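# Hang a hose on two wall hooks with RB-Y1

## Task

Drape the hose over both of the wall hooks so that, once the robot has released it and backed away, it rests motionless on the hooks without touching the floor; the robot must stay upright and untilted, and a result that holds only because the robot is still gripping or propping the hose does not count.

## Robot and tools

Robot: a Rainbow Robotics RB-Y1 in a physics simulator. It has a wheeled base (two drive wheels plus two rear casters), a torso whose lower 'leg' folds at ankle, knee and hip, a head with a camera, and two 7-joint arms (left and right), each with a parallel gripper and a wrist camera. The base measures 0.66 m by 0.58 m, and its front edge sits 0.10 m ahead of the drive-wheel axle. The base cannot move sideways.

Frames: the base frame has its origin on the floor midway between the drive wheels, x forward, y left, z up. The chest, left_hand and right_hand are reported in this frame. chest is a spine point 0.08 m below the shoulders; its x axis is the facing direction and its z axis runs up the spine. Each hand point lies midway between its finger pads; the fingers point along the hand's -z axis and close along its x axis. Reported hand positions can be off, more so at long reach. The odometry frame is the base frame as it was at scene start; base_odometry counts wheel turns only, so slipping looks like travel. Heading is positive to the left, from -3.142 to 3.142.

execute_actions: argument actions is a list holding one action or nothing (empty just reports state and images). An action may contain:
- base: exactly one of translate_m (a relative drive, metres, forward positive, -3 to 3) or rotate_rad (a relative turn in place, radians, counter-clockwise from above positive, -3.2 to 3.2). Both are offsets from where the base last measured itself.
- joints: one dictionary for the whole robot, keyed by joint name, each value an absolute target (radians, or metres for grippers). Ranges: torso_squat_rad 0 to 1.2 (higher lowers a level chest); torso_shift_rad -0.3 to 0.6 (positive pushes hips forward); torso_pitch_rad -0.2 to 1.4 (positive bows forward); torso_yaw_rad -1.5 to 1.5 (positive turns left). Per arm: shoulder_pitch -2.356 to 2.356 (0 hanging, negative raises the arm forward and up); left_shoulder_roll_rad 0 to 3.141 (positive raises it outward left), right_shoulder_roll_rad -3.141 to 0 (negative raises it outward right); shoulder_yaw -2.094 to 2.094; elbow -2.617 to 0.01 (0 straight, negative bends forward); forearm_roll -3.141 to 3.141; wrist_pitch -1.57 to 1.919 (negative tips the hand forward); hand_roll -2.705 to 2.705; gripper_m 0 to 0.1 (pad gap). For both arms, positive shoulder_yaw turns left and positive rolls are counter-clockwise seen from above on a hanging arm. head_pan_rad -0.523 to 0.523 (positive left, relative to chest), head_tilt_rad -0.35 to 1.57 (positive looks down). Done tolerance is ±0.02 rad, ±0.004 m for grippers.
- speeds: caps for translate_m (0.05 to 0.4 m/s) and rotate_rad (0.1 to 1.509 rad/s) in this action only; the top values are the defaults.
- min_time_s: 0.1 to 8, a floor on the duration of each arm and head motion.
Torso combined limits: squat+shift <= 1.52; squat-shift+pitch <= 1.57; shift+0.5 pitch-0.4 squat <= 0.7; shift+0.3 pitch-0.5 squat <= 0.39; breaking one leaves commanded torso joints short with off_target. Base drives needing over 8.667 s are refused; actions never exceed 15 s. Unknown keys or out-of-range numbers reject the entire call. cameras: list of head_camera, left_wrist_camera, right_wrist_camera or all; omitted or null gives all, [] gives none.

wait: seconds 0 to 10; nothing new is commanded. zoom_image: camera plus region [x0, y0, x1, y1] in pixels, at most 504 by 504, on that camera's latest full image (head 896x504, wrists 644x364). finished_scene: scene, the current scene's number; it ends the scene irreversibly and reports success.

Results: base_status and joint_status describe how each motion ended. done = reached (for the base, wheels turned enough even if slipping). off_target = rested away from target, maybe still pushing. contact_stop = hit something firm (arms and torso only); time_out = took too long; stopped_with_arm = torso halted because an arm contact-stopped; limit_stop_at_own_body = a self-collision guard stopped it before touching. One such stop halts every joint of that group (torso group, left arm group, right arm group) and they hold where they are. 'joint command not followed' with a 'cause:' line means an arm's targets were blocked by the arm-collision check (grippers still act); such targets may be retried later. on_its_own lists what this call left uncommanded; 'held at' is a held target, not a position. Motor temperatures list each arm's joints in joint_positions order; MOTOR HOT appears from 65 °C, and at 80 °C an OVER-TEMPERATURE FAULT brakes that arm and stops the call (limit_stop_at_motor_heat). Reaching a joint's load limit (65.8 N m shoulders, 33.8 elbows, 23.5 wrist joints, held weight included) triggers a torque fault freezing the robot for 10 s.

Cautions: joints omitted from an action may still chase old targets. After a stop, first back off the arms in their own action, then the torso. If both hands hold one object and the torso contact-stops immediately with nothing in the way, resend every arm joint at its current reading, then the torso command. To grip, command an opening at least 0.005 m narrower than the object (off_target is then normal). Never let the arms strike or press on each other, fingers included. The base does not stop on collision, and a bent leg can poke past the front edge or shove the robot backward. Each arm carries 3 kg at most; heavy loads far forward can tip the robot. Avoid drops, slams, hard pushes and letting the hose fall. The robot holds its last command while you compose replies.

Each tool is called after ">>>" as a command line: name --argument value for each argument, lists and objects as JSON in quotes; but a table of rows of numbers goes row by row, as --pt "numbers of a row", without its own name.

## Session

>>> execute_actions --actions '[]'

Scene clock: 0.00 s.
Motor temperatures (°C, as the motors report them): left_arm=[29 30 33 34 31 35 34] | right_arm=[29 31 33 31 31 31 34]
base_odometry: x=+0.000 y=+0.000 heading=+0.000 (m, m, rad; odometry frame)
base_status: not commanded
joint_positions: torso_squat_rad=+0.350 torso_shift_rad=+0.001 torso_pitch_rad=+0.001 torso_yaw_rad=-0.001 left_shoulder_pitch_rad=-0.031 left_shoulder_roll_rad=+0.023 left_shoulder_yaw_rad=-0.018 left_elbow_rad=-0.197 left_forearm_roll_rad=+0.022 left_wrist_pitch_rad=-0.007 left_hand_roll_rad=+0.028 left_gripper_m=+0.101 right_shoulder_pitch_rad=+0.041 right_shoulder_roll_rad=-0.034 right_shoulder_yaw_rad=-0.020 right_elbow_rad=-0.203 right_forearm_roll_rad=-0.032 right_wrist_pitch_rad=+0.020 right_hand_roll_rad=-0.041 right_gripper_m=+0.100 head_pan_rad=-0.001 head_tilt_rad=+0.401
joint_status: not commanded
chest: x=-0.2273 y=-0.0008 z=+1.2476 quat_wxyz=(+1.000, +0.000, +0.000, +0.000) (m; base frame)
left_hand: x=-0.1077 y=+0.2341 z=+0.5721 quat_wxyz=(+0.993, +0.008, -0.116, +0.009) (m; base frame)
right_hand: x=-0.1635 y=-0.2494 z=+0.5651 quat_wxyz=(+0.996, -0.016, -0.072, -0.051) (m; base frame)
pictures: head_camera, left_wrist_camera, right_wrist_camera
Images, in order (width x height): head_camera 896x504, left_wrist_camera 644x364, right_wrist_camera 644x364.

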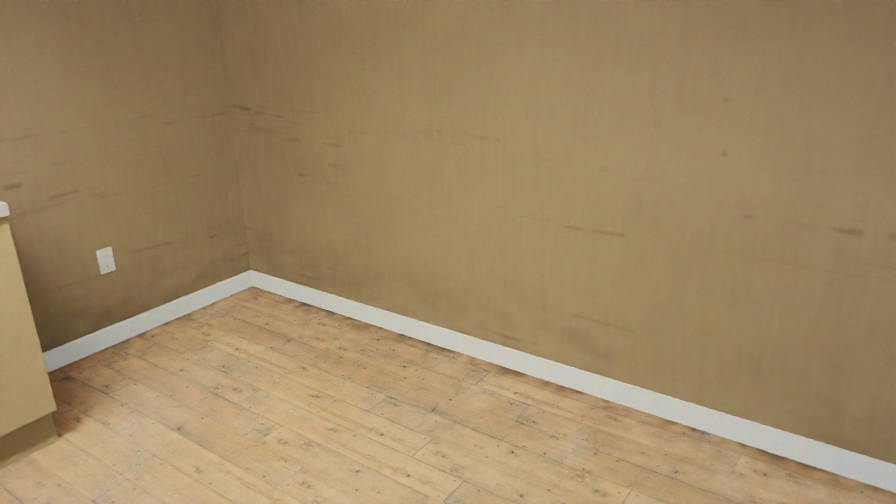

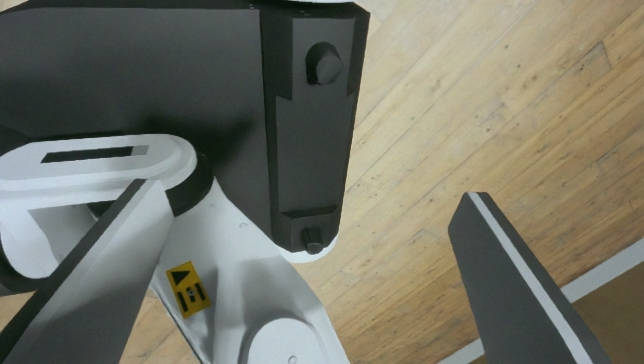

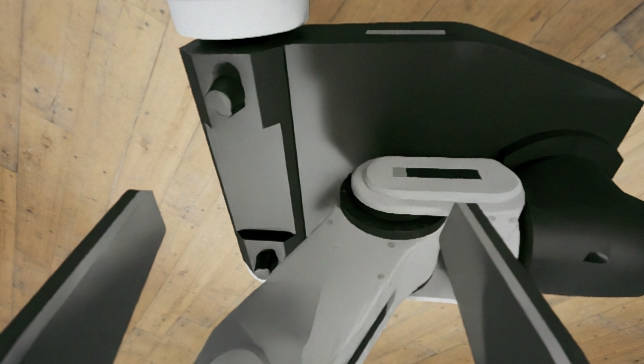

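>>> execute_actions --actions '[{"base":{"rotate_rad":-2.19},"joints":{"head_tilt_rad":0.3,"torso_squat_rad":0,"left_shoulder_pitch_rad":-0.97,"left_shoulder_roll_rad":0.321,"left_shoulder_yaw_rad":0.399,"left_elbow_rad":-1.1,"left_forearm_roll_rad":0,"left_wrist_pitch_rad":1.85,"left_hand_roll_rad":-0.2,"right_shoulder_pitch_rad":-0.97,"right_shoulder_roll_rad":-0.321,"right_shoulder_yaw_rad":-0.399,"right_elbow_rad":-1.15,"right_forearm_roll_rad":0,"right_wrist_pitch_rad":1.88,"right_hand_roll_rad":0.2},"min_time_s":3.5}]'

Scene clock: 13.20 s.
Motor temperatures (°C, as the motors report them): left_arm=[29 30 33 34 31 35 34] | right_arm=[29 31 33 31 31 31 34]
base_odometry: x=+0.000 y=+0.000 heading=-2.189 (m, m, rad; odometry frame)
base_status: done
joint_positions: torso_squat_rad=+0.000 torso_shift_rad=+0.001 torso_pitch_rad=+0.001 torso_yaw_rad=-0.001 left_shoulder_pitch_rad=-0.970 left_shoulder_roll_rad=+0.321 left_shoulder_yaw_rad=+0.399 left_elbow_rad=-1.100 left_forearm_roll_rad=+0.000 left_wrist_pitch_rad=+1.850 left_hand_roll_rad=-0.200 left_gripper_m=+0.101 right_shoulder_pitch_rad=-0.970 right_shoulder_roll_rad=-0.321 right_shoulder_yaw_rad=-0.399 right_elbow_rad=-1.150 right_forearm_roll_rad=+0.000 right_wrist_pitch_rad=+1.880 right_hand_roll_rad=+0.200 right_gripper_m=+0.100 head_pan_rad=-0.001 head_tilt_rad=+0.300
joint_status: all done
chest: x=-0.2272 y=-0.0008 z=+1.2899 quat_wxyz=(+1.000, +0.000, +0.000, +0.000) (m; base frame)
left_hand: x=+0.3045 y=+0.3264 z=+1.1251 quat_wxyz=(+0.992, +0.025, -0.121, -0.001) (m; base frame)
right_hand: x=+0.3032 y=-0.3283 z=+1.1377 quat_wxyz=(+0.991, -0.026, -0.131, +0.000) (m; base frame)
pictures: head_camera, left_wrist_camera, right_wrist_camera
Images, in order (width x height): head_camera 896x504, left_wrist_camera 644x364, right_wrist_camera 644x364.

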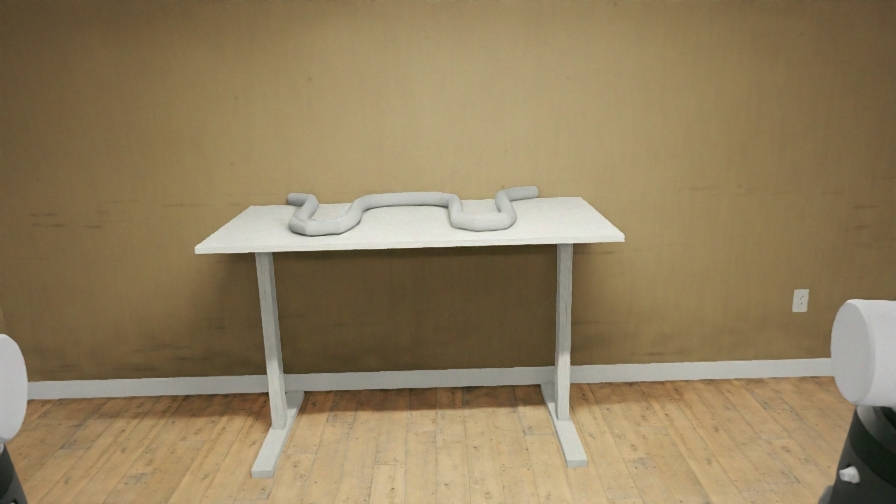

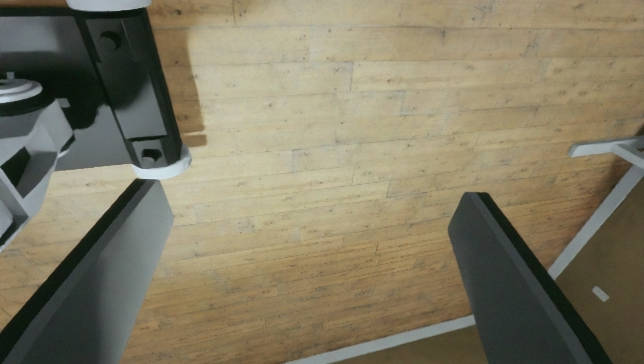

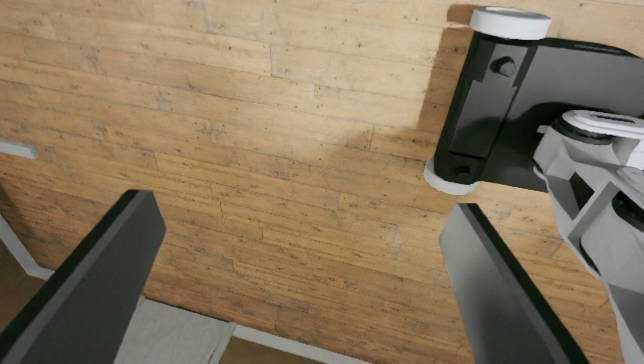

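>>> execute_actions --actions '[{"base":{"rotate_rad":0.03},"joints":{"head_tilt_rad":0.35,"head_pan_rad":-0.52,"torso_yaw_rad":-0.95}}]' --cameras '["head_camera"]'

>>> execute_actions --actions '[{"base":{"translate_m":1.85},"joints":{"head_tilt_rad":0.75,"head_pan_rad":0,"torso_yaw_rad":0,"right_shoulder_pitch_rad":-0.989,"right_shoulder_roll_rad":-0.274,"right_shoulder_yaw_rad":-0.368,"right_hand_roll_rad":0.14,"left_shoulder_pitch_rad":-0.989,"left_shoulder_roll_rad":0.274,"left_shoulder_yaw_rad":0.368,"left_hand_roll_rad":-0.14}}]'

Scene clock: 27.13 s.
Motor temperatures (°C, as the motors report them): left_arm=[29 30 33 34 31 35 34] | right_arm=[29 31 33 31 31 31 34]
base_odometry: x=+0.000 y=+0.000 heading=-2.159 (m, m, rad; odometry frame)
base_status: done
joint_positions: torso_squat_rad=+0.000 torso_shift_rad=+0.001 torso_pitch_rad=+0.001 torso_yaw_rad=-0.950 left_shoulder_pitch_rad=-0.970 left_shoulder_roll_rad=+0.321 left_shoulder_yaw_rad=+0.399 left_elbow_rad=-1.100 left_forearm_roll_rad=+0.000 left_wrist_pitch_rad=+1.850 left_hand_roll_rad=-0.200 left_gripper_m=+0.101 right_shoulder_pitch_rad=-0.970 right_shoulder_roll_rad=-0.321 right_shoulder_yaw_rad=-0.399 right_elbow_rad=-1.150 right_forearm_roll_rad=+0.000 right_wrist_pitch_rad=+1.880 right_hand_roll_rad=+0.200 right_gripper_m=+0.100 head_pan_rad=-0.520 head_tilt_rad=+0.350
joint_status: all done
chest: x=-0.2272 y=-0.0009 z=+1.2899 quat_wxyz=(+0.889, +0.000, +0.001, -0.457) (m; base frame)
left_hand: x=+0.3484 y=-0.2427 z=+1.1249 quat_wxyz=(+0.882, -0.034, -0.119, -0.454) (m; base frame)
right_hand: x=-0.1849 y=-0.6229 z=+1.1381 quat_wxyz=(+0.881, -0.084, -0.104, -0.453) (m; base frame)
pictures: head_camera
Images, in order (width x height): head_camera 896x504.

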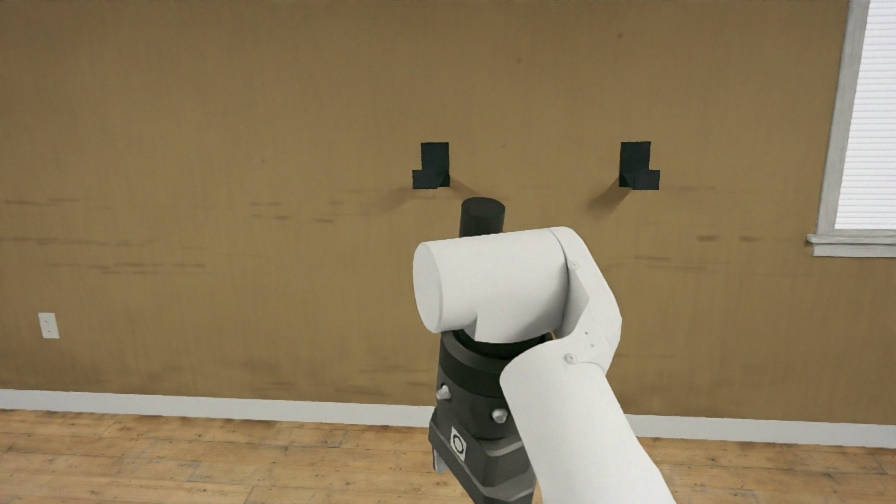

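Scene clock: 33.10 s.
Motor temperatures (°C, as the motors report them): left_arm=[29 30 33 34 31 35 34] | right_arm=[30 31 33 31 31 31 34]
base_odometry: x=-1.028 y=-1.538 heading=-2.160 (m, m, rad; odometry frame)
base_status: done
joint_positions: torso_squat_rad=+0.000 torso_shift_rad=+0.001 torso_pitch_rad=+0.001 torso_yaw_rad=+0.000 left_shoulder_pitch_rad=-0.989 left_shoulder_roll_rad=+0.274 left_shoulder_yaw_rad=+0.368 left_elbow_rad=-1.100 left_forearm_roll_rad=+0.000 left_wrist_pitch_rad=+1.850 left_hand_roll_rad=-0.140 left_gripper_m=+0.101 right_shoulder_pitch_rad=-0.989 right_shoulder_roll_rad=-0.274 right_shoulder_yaw_rad=-0.368 right_elbow_rad=-1.150 right_forearm_roll_rad=+0.000 right_wrist_pitch_rad=+1.880 right_hand_roll_rad=+0.140 right_gripper_m=+0.100 head_pan_rad=+0.000 head_tilt_rad=+0.750
joint_status: all done
chest: x=-0.2271 y=-0.0008 z=+1.2899 quat_wxyz=(+1.000, +0.000, +0.001, +0.000) (m; base frame)
left_hand: x=+0.3100 y=+0.2948 z=+1.1252 quat_wxyz=(+0.992, +0.017, -0.123, +0.000) (m; base frame)
right_hand: x=+0.3091 y=-0.2961 z=+1.1378 quat_wxyz=(+0.991, -0.018, -0.132, +0.000) (m; base frame)
pictures: head_camera, left_wrist_camera, right_wrist_camera
Images, in order (width x height): head_camera 896x504, left_wrist_camera 644x364, right_wrist_camera 644x364.

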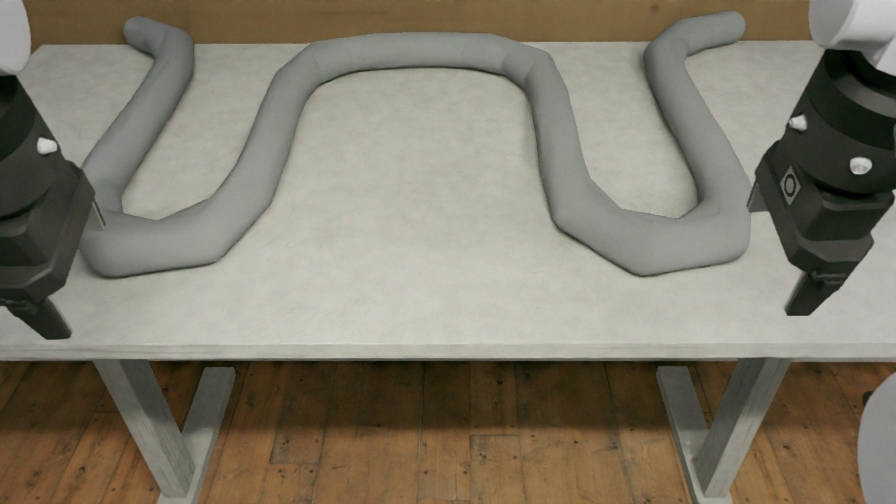

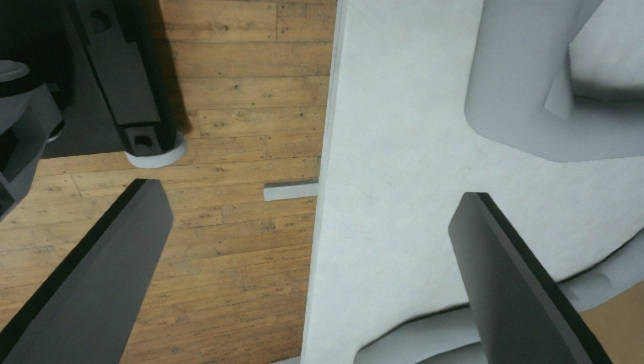

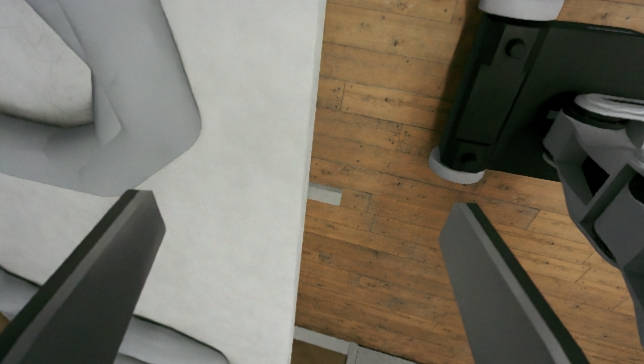

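>>> execute_actions --actions '[{"base":{"translate_m":0.185},"joints":{"torso_squat_rad":0.4,"right_hand_roll_rad":0.34,"left_hand_roll_rad":-0.02,"left_shoulder_pitch_rad":-0.983,"left_shoulder_roll_rad":0.29,"left_shoulder_yaw_rad":0.378}}]'

Scene clock: 40.37 s.
Motor temperatures (°C, as the motors report them): left_arm=[29 30 33 34 31 35 34] | right_arm=[30 31 33 31 31 31 34]
base_odometry: x=-1.131 y=-1.692 heading=-2.161 (m, m, rad; odometry frame)
base_status: done
joint_positions: torso_squat_rad=+0.400 torso_shift_rad=+0.001 torso_pitch_rad=+0.001 torso_yaw_rad=+0.000 left_shoulder_pitch_rad=-0.983 left_shoulder_roll_rad=+0.290 left_shoulder_yaw_rad=+0.378 left_elbow_rad=-1.100 left_forearm_roll_rad=+0.000 left_wrist_pitch_rad=+1.850 left_hand_roll_rad=-0.020 left_gripper_m=+0.101 right_shoulder_pitch_rad=-0.989 right_shoulder_roll_rad=-0.274 right_shoulder_yaw_rad=-0.368 right_elbow_rad=-1.150 right_forearm_roll_rad=+0.000 right_wrist_pitch_rad=+1.880 right_hand_roll_rad=+0.340 right_gripper_m=+0.100 head_pan_rad=+0.000 head_tilt_rad=+0.750
joint_status: all done
chest: x=-0.2273 y=-0.0008 z=+1.2347 quat_wxyz=(+1.000, +0.000, +0.000, +0.000) (m; base frame)
left_hand: x=+0.3083 y=+0.3055 z=+1.0703 quat_wxyz=(+0.990, +0.012, -0.124, +0.069) (m; base frame)
right_hand: x=+0.3089 y=-0.2960 z=+1.0827 quat_wxyz=(+0.986, -0.031, -0.130, +0.099) (m; base frame)
pictures: head_camera, left_wrist_camera, right_wrist_camera
Images, in order (width x height): head_camera 896x504, left_wrist_camera 644x364, right_wrist_camera 644x364.

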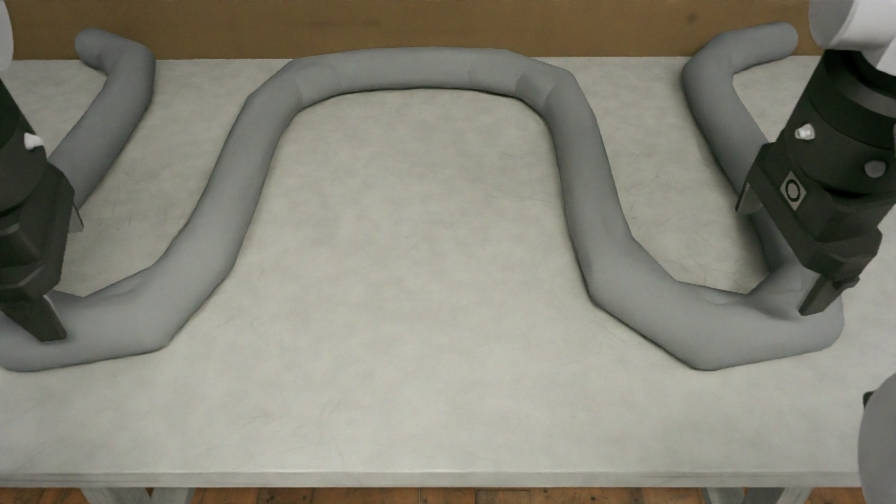

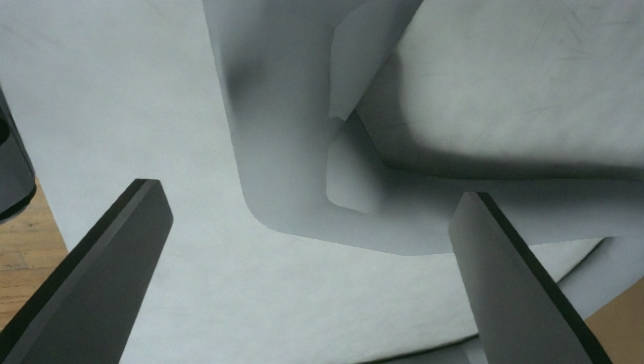

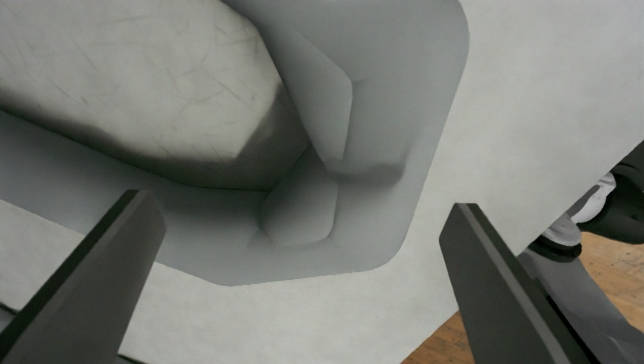

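>>> execute_actions --actions '[{"base":{"translate_m":-0.008},"joints":{"torso_squat_rad":0.5,"right_shoulder_pitch_rad":-0.998,"right_shoulder_roll_rad":-0.25,"right_shoulder_yaw_rad":-0.352,"right_elbow_rad":-1.13,"right_wrist_pitch_rad":1.915,"right_hand_roll_rad":0.28,"left_elbow_rad":-1.06,"left_wrist_pitch_rad":1.78}}]'

Scene clock: 50.47 s.
Motor temperatures (°C, as the motors report them): left_arm=[29 30 33 34 31 35 34] | right_arm=[30 31 33 31 31 31 34]
base_odometry: x=-1.126 y=-1.685 heading=-2.161 (m, m, rad; odometry frame)
base_status: done
joint_positions: torso_squat_rad=+0.500 torso_shift_rad=+0.001 torso_pitch_rad=+0.001 torso_yaw_rad=+0.000 left_shoulder_pitch_rad=-0.983 left_shoulder_roll_rad=+0.290 left_shoulder_yaw_rad=+0.378 left_elbow_rad=-1.060 left_forearm_roll_rad=+0.000 left_wrist_pitch_rad=+1.780 left_hand_roll_rad=-0.020 left_gripper_m=+0.101 right_shoulder_pitch_rad=-0.998 right_shoulder_roll_rad=-0.250 right_shoulder_yaw_rad=-0.352 right_elbow_rad=-1.130 right_forearm_roll_rad=+0.000 right_wrist_pitch_rad=+1.915 right_hand_roll_rad=+0.280 right_gripper_m=+0.100 head_pan_rad=+0.000 head_tilt_rad=+0.750
joint_status: all done
chest: x=-0.2273 y=-0.0008 z=+1.2042 quat_wxyz=(+1.000, +0.000, +0.000, +0.000) (m; base frame)
left_hand: x=+0.3187 y=+0.3074 z=+1.0322 quat_wxyz=(+0.988, +0.013, -0.138, +0.069) (m; base frame)
right_hand: x=+0.3009 y=-0.2786 z=+1.0446 quat_wxyz=(+0.991, -0.020, -0.105, +0.085) (m; base frame)
pictures: head_camera, left_wrist_camera, right_wrist_camera
Images, in order (width x height): head_camera 896x504, left_wrist_camera 644x364, right_wrist_camera 644x364.

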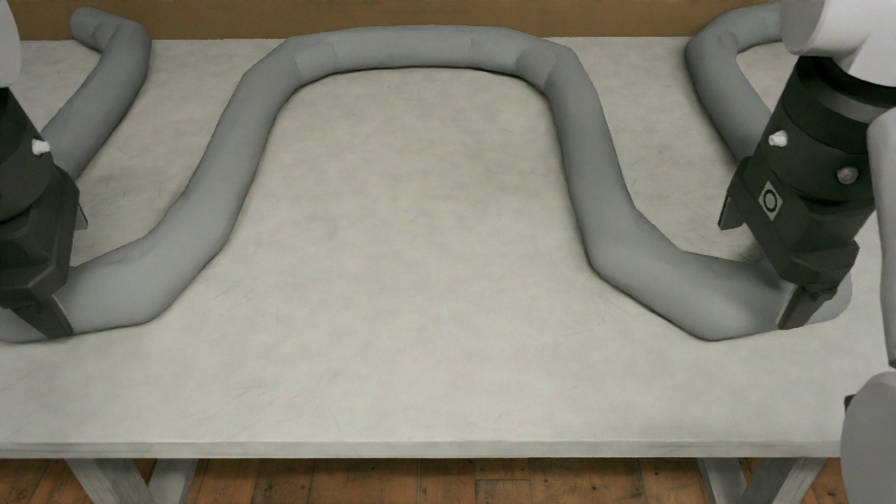

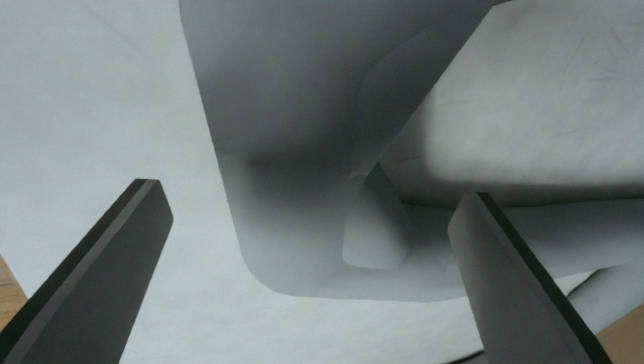

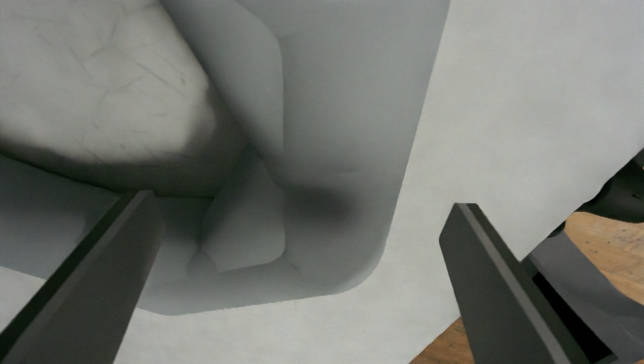

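>>> execute_actions --actions '[{"joints":{"torso_squat_rad":0.6,"left_gripper_m":0.09,"right_gripper_m":0.09}}]'

Scene clock: 55.40 s.
Motor temperatures (°C, as the motors report them): left_arm=[29 30 33 34 31 35 34] | right_arm=[30 31 33 31 31 31 34]
base_odometry: x=-1.126 y=-1.685 heading=-2.161 (m, m, rad; odometry frame)
base_status: not commanded
joint_positions: torso_squat_rad=+0.600 torso_shift_rad=+0.001 torso_pitch_rad=+0.001 torso_yaw_rad=+0.000 left_shoulder_pitch_rad=-0.983 left_shoulder_roll_rad=+0.290 left_shoulder_yaw_rad=+0.378 left_elbow_rad=-1.060 left_forearm_roll_rad=+0.000 left_wrist_pitch_rad=+1.780 left_hand_roll_rad=-0.020 left_gripper_m=+0.090 right_shoulder_pitch_rad=-0.998 right_shoulder_roll_rad=-0.250 right_shoulder_yaw_rad=-0.352 right_elbow_rad=-1.130 right_forearm_roll_rad=+0.000 right_wrist_pitch_rad=+1.915 right_hand_roll_rad=+0.280 right_gripper_m=+0.090 head_pan_rad=+0.000 head_tilt_rad=+0.750
joint_status: all done
chest: x=-0.2273 y=-0.0007 z=+1.1677 quat_wxyz=(+1.000, +0.000, +0.000, +0.000) (m; base frame)
left_hand: x=+0.3187 y=+0.3074 z=+0.9956 quat_wxyz=(+0.988, +0.013, -0.138, +0.069) (m; base frame)
right_hand: x=+0.3009 y=-0.2785 z=+1.0080 quat_wxyz=(+0.991, -0.020, -0.105, +0.085) (m; base frame)
pictures: head_camera, left_wrist_camera, right_wrist_camera
Images, in order (width x height): head_camera 896x504, left_wrist_camera 644x364, right_wrist_camera 644x364.

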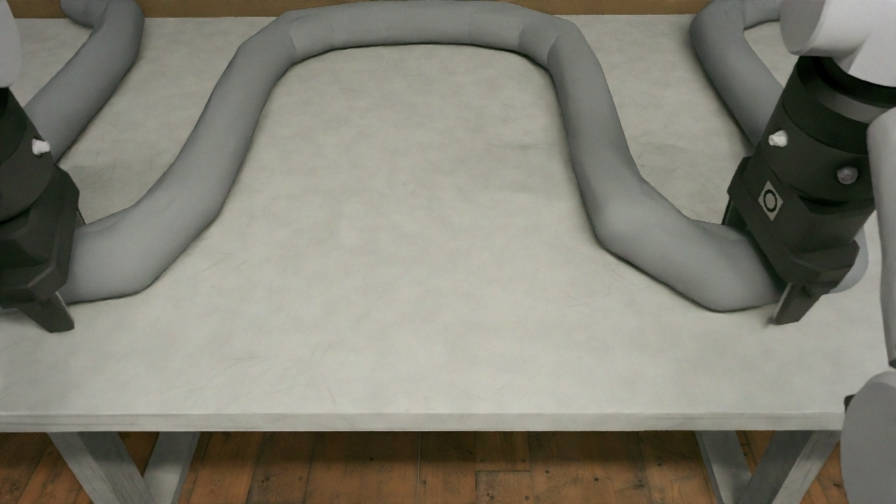

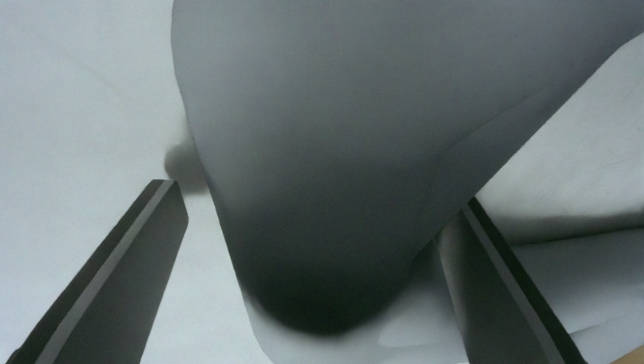

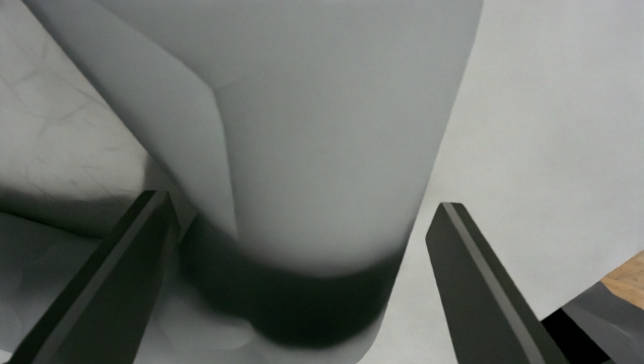

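>>> execute_actions --actions '[{"joints":{"right_elbow_rad":-1.10,"right_wrist_pitch_rad":1.885,"left_elbow_rad":-1.045,"left_wrist_pitch_rad":1.755,"left_gripper_m":0.072,"right_gripper_m":0.075}}]' --cameras '[]'

>>> execute_actions --actions '[{"joints":{"left_gripper_m":0.035,"right_gripper_m":0.035}}]'

Scene clock: 61.40 s.
Motor temperatures (°C, as the motors report them): left_arm=[29 30 33 34 31 35 34] | right_arm=[30 31 33 31 31 31 34]
base_odometry: x=-1.126 y=-1.685 heading=-2.161 (m, m, rad; odometry frame)
base_status: not commanded
joint_positions: torso_squat_rad=+0.600 torso_shift_rad=+0.001 torso_pitch_rad=+0.001 torso_yaw_rad=+0.000 left_shoulder_pitch_rad=-0.983 left_shoulder_roll_rad=+0.290 left_shoulder_yaw_rad=+0.378 left_elbow_rad=-1.045 left_forearm_roll_rad=+0.000 left_wrist_pitch_rad=+1.755 left_hand_roll_rad=-0.020 left_gripper_m=+0.072 right_shoulder_pitch_rad=-0.998 right_shoulder_roll_rad=-0.250 right_shoulder_yaw_rad=-0.352 right_elbow_rad=-1.100 right_forearm_roll_rad=+0.000 right_wrist_pitch_rad=+1.885 right_hand_roll_rad=+0.280 right_gripper_m=+0.075 head_pan_rad=+0.000 head_tilt_rad=+0.750
joint_status: all done
chest: x=-0.2273 y=-0.0007 z=+1.1677 quat_wxyz=(+1.000, +0.000, +0.000, +0.000) (m; base frame)
left_hand: x=+0.3222 y=+0.3080 z=+0.9926 quat_wxyz=(+0.987, +0.013, -0.143, +0.069) (m; base frame)
right_hand: x=+0.3041 y=-0.2789 z=+1.0009 quat_wxyz=(+0.991, -0.020, -0.105, +0.085) (m; base frame)
pictures: none
No camera images: the call's "cameras" was empty. Leave "cameras" out to get every camera's image.

Scene clock: 62.30 s.
Motor temperatures (°C, as the motors report them): left_arm=[29 30 33 34 31 35 34] | right_arm=[30 31 33 31 31 31 34]
base_odometry: x=-1.126 y=-1.685 heading=-2.161 (m, m, rad; odometry frame)
base_status: not commanded
joint_positions: torso_squat_rad=+0.600 torso_shift_rad=+0.001 torso_pitch_rad=+0.001 torso_yaw_rad=+0.000 left_shoulder_pitch_rad=-0.983 left_shoulder_roll_rad=+0.290 left_shoulder_yaw_rad=+0.378 left_elbow_rad=-1.045 left_forearm_roll_rad=+0.000 left_wrist_pitch_rad=+1.755 left_hand_roll_rad=-0.020 left_gripper_m=+0.060 right_shoulder_pitch_rad=-0.998 right_shoulder_roll_rad=-0.250 right_shoulder_yaw_rad=-0.352 right_elbow_rad=-1.100 right_forearm_roll_rad=+0.000 right_wrist_pitch_rad=+1.885 right_hand_roll_rad=+0.280 right_gripper_m=+0.060 head_pan_rad=+0.000 head_tilt_rad=+0.750
joint_status: left_gripper_m off_target (ended at +0.060, target +0.035); right_gripper_m off_target (ended at +0.060, target +0.035)
chest: x=-0.2273 y=-0.0007 z=+1.1677 quat_wxyz=(+1.000, +0.000, +0.000, +0.000) (m; base frame)
left_hand: x=+0.3223 y=+0.3080 z=+0.9926 quat_wxyz=(+0.987, +0.013, -0.143, +0.069) (m; base frame)
right_hand: x=+0.3040 y=-0.2789 z=+1.0008 quat_wxyz=(+0.991, -0.020, -0.104, +0.085) (m; base frame)
pictures: head_camera, left_wrist_camera, right_wrist_camera
Images, in order (width x height): head_camera 896x504, left_wrist_camera 644x364, right_wrist_camera 644x364.

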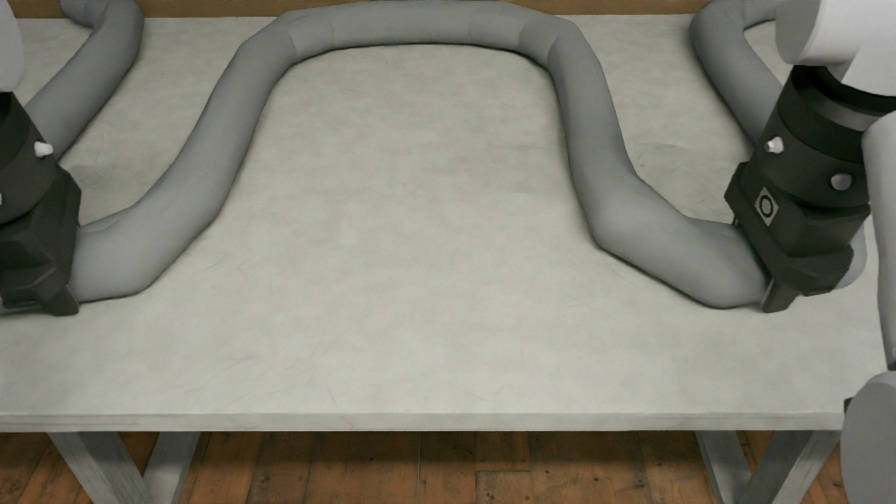

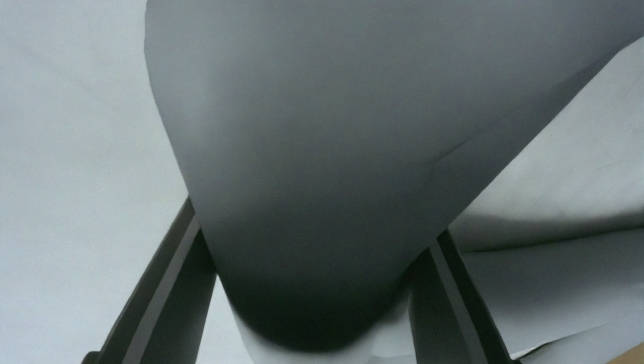

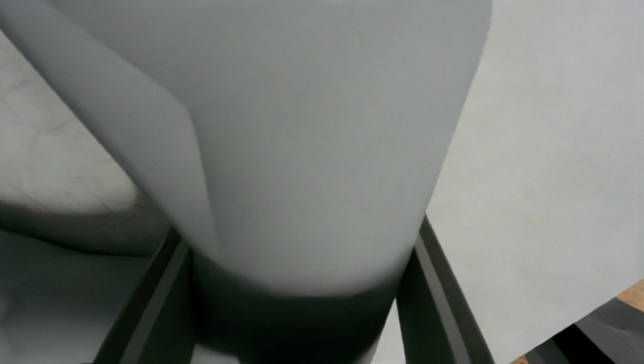

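>>> execute_actions --actions '[{"base":{"translate_m":-0.8},"speeds":{"translate_m":0.15},"joints":{"torso_squat_rad":0,"torso_pitch_rad":-0.1,"left_shoulder_pitch_rad":-1.229,"left_shoulder_roll_rad":0.477,"left_shoulder_yaw_rad":0.406,"left_elbow_rad":-0.9,"left_wrist_pitch_rad":1.85,"left_hand_roll_rad":-0.25,"right_shoulder_pitch_rad":-1.229,"right_shoulder_roll_rad":-0.477,"right_shoulder_yaw_rad":-0.406,"right_elbow_rad":-0.94,"right_wrist_pitch_rad":1.89,"right_hand_roll_rad":0.25,"head_tilt_rad":0.85},"min_time_s":3}]'

>>> execute_actions --actions '[{"base":{"translate_m":-1.44},"joints":{"head_tilt_rad":0.5}}]' --cameras '[]'

>>> execute_actions --actions '[{"base":{"rotate_rad":-1.62}}]' --cameras '["head_camera"]'

Scene clock: 81.27 s.
Motor temperatures (°C, as the motors report them): left_arm=[30 30 33 34 31 35 34] | right_arm=[30 31 33 31 31 31 34]
base_odometry: x=-0.681 y=-1.021 heading=-2.162 (m, m, rad; odometry frame)
base_status: done
joint_positions: torso_squat_rad=+0.000 torso_shift_rad=+0.001 torso_pitch_rad=-0.099 torso_yaw_rad=+0.000 left_shoulder_pitch_rad=-1.228 left_shoulder_roll_rad=+0.476 left_shoulder_yaw_rad=+0.406 left_elbow_rad=-0.899 left_forearm_roll_rad=+0.000 left_wrist_pitch_rad=+1.850 left_hand_roll_rad=-0.250 left_gripper_m=+0.060 right_shoulder_pitch_rad=-1.228 right_shoulder_roll_rad=-0.476 right_shoulder_yaw_rad=-0.406 right_elbow_rad=-0.939 right_forearm_roll_rad=+0.000 right_wrist_pitch_rad=+1.890 right_hand_roll_rad=+0.250 right_gripper_m=+0.060 head_pan_rad=+0.000 head_tilt_rad=+0.850
joint_status: all done
chest: x=-0.2580 y=-0.0008 z=+1.2884 quat_wxyz=(+0.999, +0.000, -0.050, +0.000) (m; base frame)
left_hand: x=+0.3056 y=+0.3593 z=+1.2878 quat_wxyz=(+0.976, +0.042, -0.216, +0.000) (m; base frame)
right_hand: x=+0.2998 y=-0.3597 z=+1.2958 quat_wxyz=(+0.976, -0.042, -0.216, +0.000) (m; base frame)
pictures: head_camera, left_wrist_camera, right_wrist_camera
Images, in order (width x height): head_camera 896x504, left_wrist_camera 644x364, right_wrist_camera 644x364.

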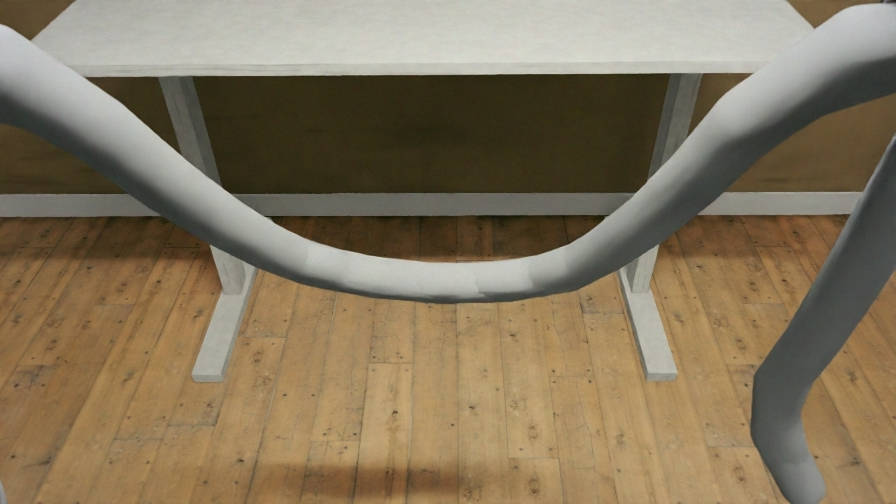

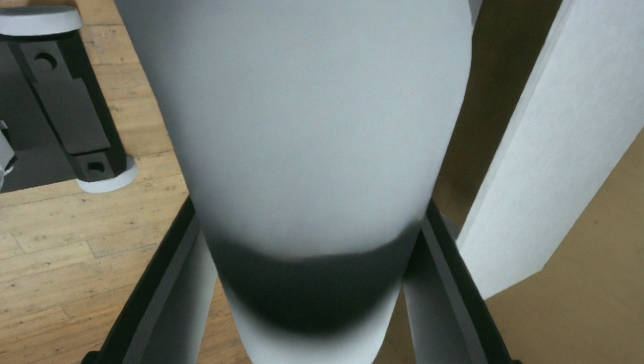

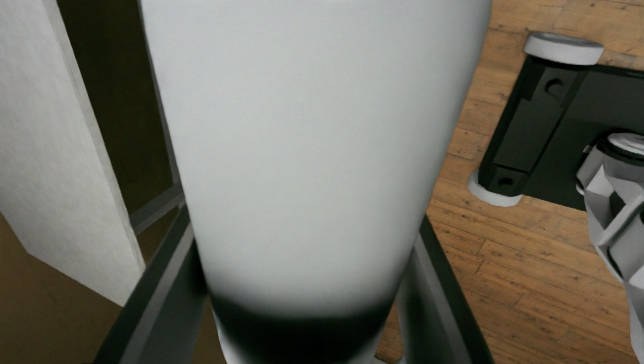

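Scene clock: 86.23 s.
Motor temperatures (°C, as the motors report them): left_arm=[30 30 33 34 31 35 34] | right_arm=[30 31 33 31 31 31 34]
base_odometry: x=+0.122 y=+0.175 heading=-2.162 (m, m, rad; odometry frame)
base_status: done
joint_positions: torso_squat_rad=+0.000 torso_shift_rad=+0.001 torso_pitch_rad=-0.099 torso_yaw_rad=+0.000 left_shoulder_pitch_rad=-1.228 left_shoulder_roll_rad=+0.476 left_shoulder_yaw_rad=+0.406 left_elbow_rad=-0.899 left_forearm_roll_rad=+0.000 left_wrist_pitch_rad=+1.850 left_hand_roll_rad=-0.250 left_gripper_m=+0.060 right_shoulder_pitch_rad=-1.228 right_shoulder_roll_rad=-0.476 right_shoulder_yaw_rad=-0.406 right_elbow_rad=-0.939 right_forearm_roll_rad=+0.000 right_wrist_pitch_rad=+1.890 right_hand_roll_rad=+0.250 right_gripper_m=+0.060 head_pan_rad=+0.000 head_tilt_rad=+0.500
joint_status: all done
chest: x=-0.2581 y=-0.0008 z=+1.2884 quat_wxyz=(+0.999, +0.000, -0.050, +0.000) (m; base frame)
left_hand: x=+0.3056 y=+0.3593 z=+1.2879 quat_wxyz=(+0.976, +0.042, -0.216, +0.000) (m; base frame)
right_hand: x=+0.2997 y=-0.3597 z=+1.2959 quat_wxyz=(+0.976, -0.042, -0.216, +0.000) (m; base frame)
pictures: none
No camera images: the call's "cameras" was empty. Leave "cameras" out to get every camera's image.

Scene clock: 90.17 s.
Motor temperatures (°C, as the motors report them): left_arm=[30 30 33 34 31 35 34] | right_arm=[30 31 33 31 31 31 34]
base_odometry: x=+0.122 y=+0.175 heading=+2.501 (m, m, rad; odometry frame)
base_status: done
joint_positions: torso_squat_rad=+0.000 torso_shift_rad=+0.001 torso_pitch_rad=-0.099 torso_yaw_rad=+0.000 left_shoulder_pitch_rad=-1.228 left_shoulder_roll_rad=+0.476 left_shoulder_yaw_rad=+0.406 left_elbow_rad=-0.899 left_forearm_roll_rad=+0.000 left_wrist_pitch_rad=+1.850 left_hand_roll_rad=-0.250 left_gripper_m=+0.060 right_shoulder_pitch_rad=-1.228 right_shoulder_roll_rad=-0.476 right_shoulder_yaw_rad=-0.406 right_elbow_rad=-0.939 right_forearm_roll_rad=+0.000 right_wrist_pitch_rad=+1.890 right_hand_roll_rad=+0.250 right_gripper_m=+0.060 head_pan_rad=+0.000 head_tilt_rad=+0.500
joint_status: not commanded
chest: x=-0.2581 y=-0.0008 z=+1.2884 quat_wxyz=(+0.999, +0.000, -0.050, +0.000) (m; base frame)
left_hand: x=+0.3056 y=+0.3593 z=+1.2879 quat_wxyz=(+0.975, +0.042, -0.216, +0.000) (m; base frame)
right_hand: x=+0.2997 y=-0.3597 z=+1.2959 quat_wxyz=(+0.976, -0.042, -0.216, +0.000) (m; base frame)
pictures: head_camera
Images, in order (width x height): head_camera 896x504.

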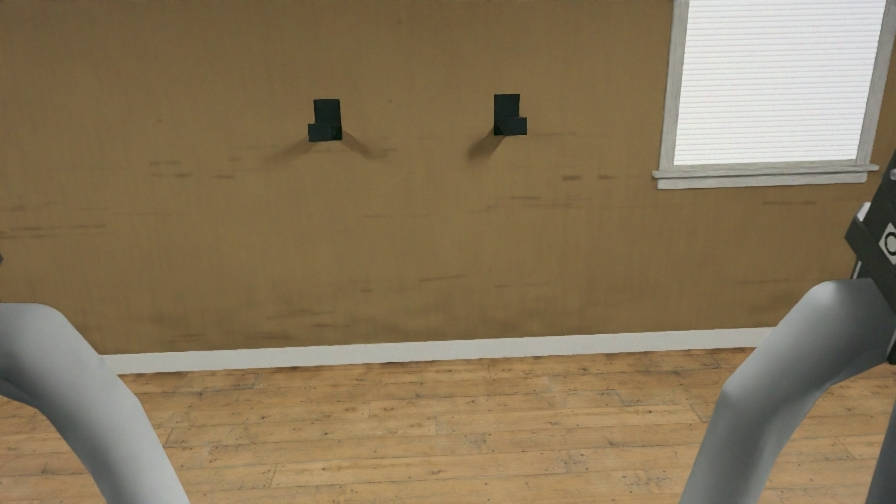

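>>> execute_actions --actions '[{"base":{"translate_m":1.7},"joints":{"head_tilt_rad":0.72}}]'

Scene clock: 100.00 s.
Motor temperatures (°C, as the motors report them): left_arm=[30 30 33 34 31 35 34] | right_arm=[30 31 33 31 31 31 34]
base_odometry: x=-1.241 y=+1.191 heading=+2.501 (m, m, rad; odometry frame)
base_status: done
joint_positions: torso_squat_rad=+0.000 torso_shift_rad=+0.001 torso_pitch_rad=-0.099 torso_yaw_rad=+0.000 left_shoulder_pitch_rad=-1.228 left_shoulder_roll_rad=+0.476 left_shoulder_yaw_rad=+0.406 left_elbow_rad=-0.899 left_forearm_roll_rad=+0.000 left_wrist_pitch_rad=+1.850 left_hand_roll_rad=-0.250 left_gripper_m=+0.060 right_shoulder_pitch_rad=-1.228 right_shoulder_roll_rad=-0.476 right_shoulder_yaw_rad=-0.406 right_elbow_rad=-0.939 right_forearm_roll_rad=+0.000 right_wrist_pitch_rad=+1.890 right_hand_roll_rad=+0.250 right_gripper_m=+0.060 head_pan_rad=+0.000 head_tilt_rad=+0.720
joint_status: all done
chest: x=-0.2579 y=-0.0008 z=+1.2884 quat_wxyz=(+0.999, +0.000, -0.050, +0.000) (m; base frame)
left_hand: x=+0.3058 y=+0.3593 z=+1.2877 quat_wxyz=(+0.976, +0.042, -0.216, +0.000) (m; base frame)
right_hand: x=+0.2999 y=-0.3597 z=+1.2957 quat_wxyz=(+0.976, -0.042, -0.216, +0.000) (m; base frame)
pictures: head_camera, left_wrist_camera, right_wrist_camera
Images, in order (width x height): head_camera 896x504, left_wrist_camera 644x364, right_wrist_camera 644x364.

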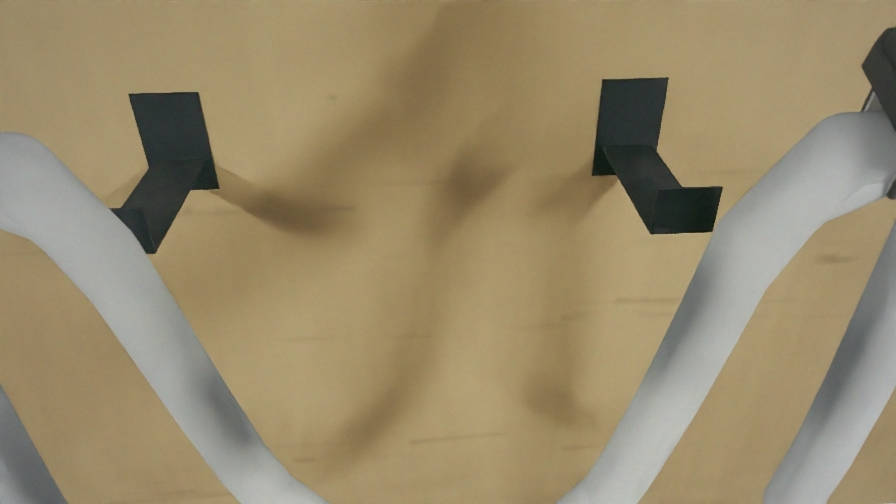

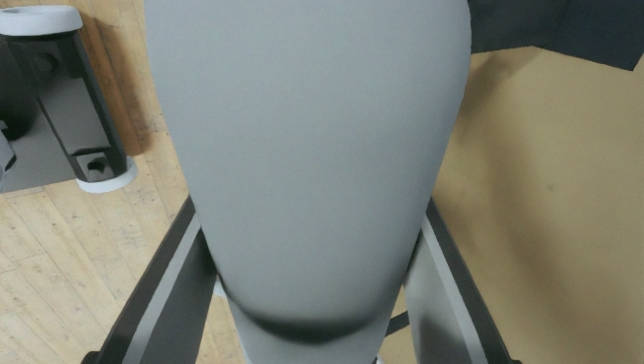

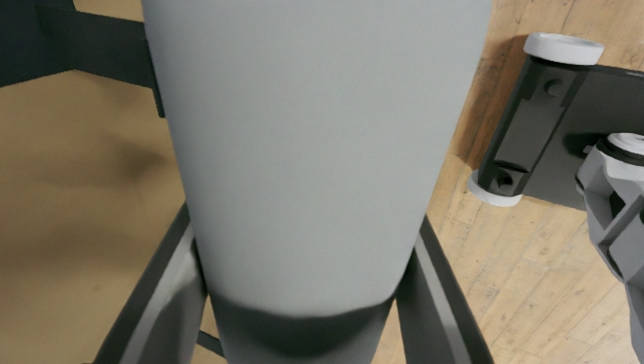

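>>> execute_actions --actions '[{"base":{"translate_m":0.13},"speeds":{"translate_m":0.15},"joints":{"head_tilt_rad":0.8,"torso_yaw_rad":0.045,"head_pan_rad":0.035}}]'

Scene clock: 106.73 s.
Motor temperatures (°C, as the motors report them): left_arm=[30 30 33 34 31 35 34] | right_arm=[30 31 33 31 31 31 34]
base_odometry: x=-1.346 y=+1.268 heading=+2.501 (m, m, rad; odometry frame)
base_status: done
joint_positions: torso_squat_rad=+0.000 torso_shift_rad=+0.001 torso_pitch_rad=-0.099 torso_yaw_rad=+0.045 left_shoulder_pitch_rad=-1.228 left_shoulder_roll_rad=+0.477 left_shoulder_yaw_rad=+0.406 left_elbow_rad=-0.899 left_forearm_roll_rad=+0.000 left_wrist_pitch_rad=+1.850 left_hand_roll_rad=-0.250 left_gripper_m=+0.060 right_shoulder_pitch_rad=-1.228 right_shoulder_roll_rad=-0.476 right_shoulder_yaw_rad=-0.406 right_elbow_rad=-0.939 right_forearm_roll_rad=+0.000 right_wrist_pitch_rad=+1.890 right_hand_roll_rad=+0.250 right_gripper_m=+0.060 head_pan_rad=+0.035 head_tilt_rad=+0.800
joint_status: all done
chest: x=-0.2580 y=-0.0008 z=+1.2884 quat_wxyz=(+0.999, -0.001, -0.050, +0.022) (m; base frame)
left_hand: x=+0.2889 y=+0.3843 z=+1.2862 quat_wxyz=(+0.975, +0.045, -0.215, +0.022) (m; base frame)
right_hand: x=+0.3153 y=-0.3344 z=+1.2974 quat_wxyz=(+0.975, -0.039, -0.217, +0.023) (m; base frame)
pictures: head_camera, left_wrist_camera, right_wrist_camera
Images, in order (width x height): head_camera 896x504, left_wrist_camera 644x364, right_wrist_camera 644x364.

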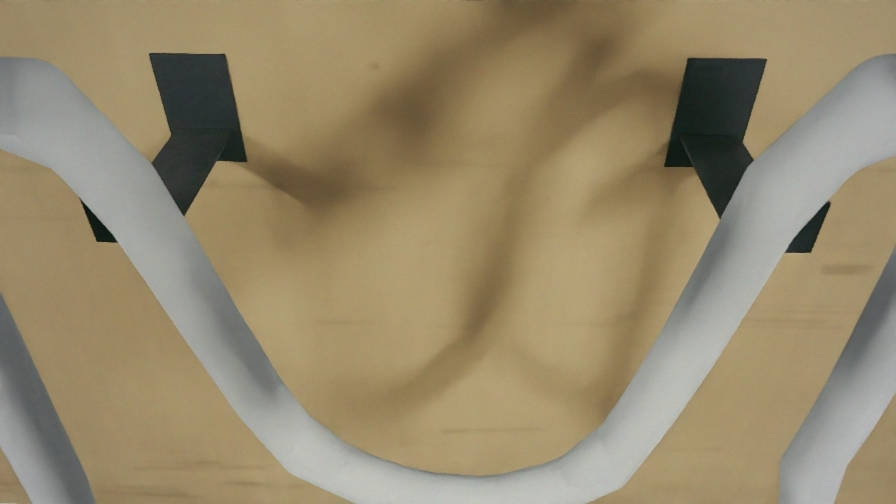

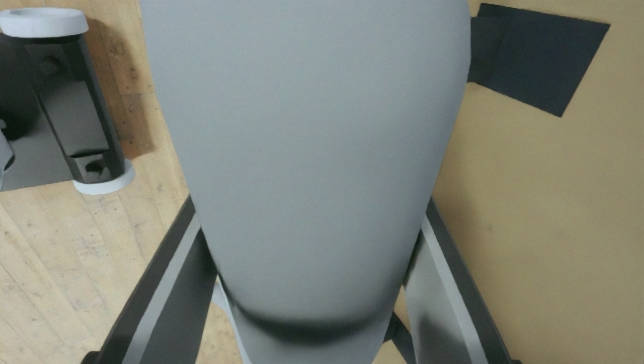

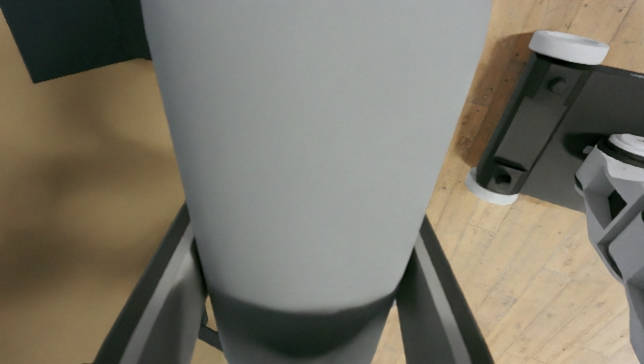

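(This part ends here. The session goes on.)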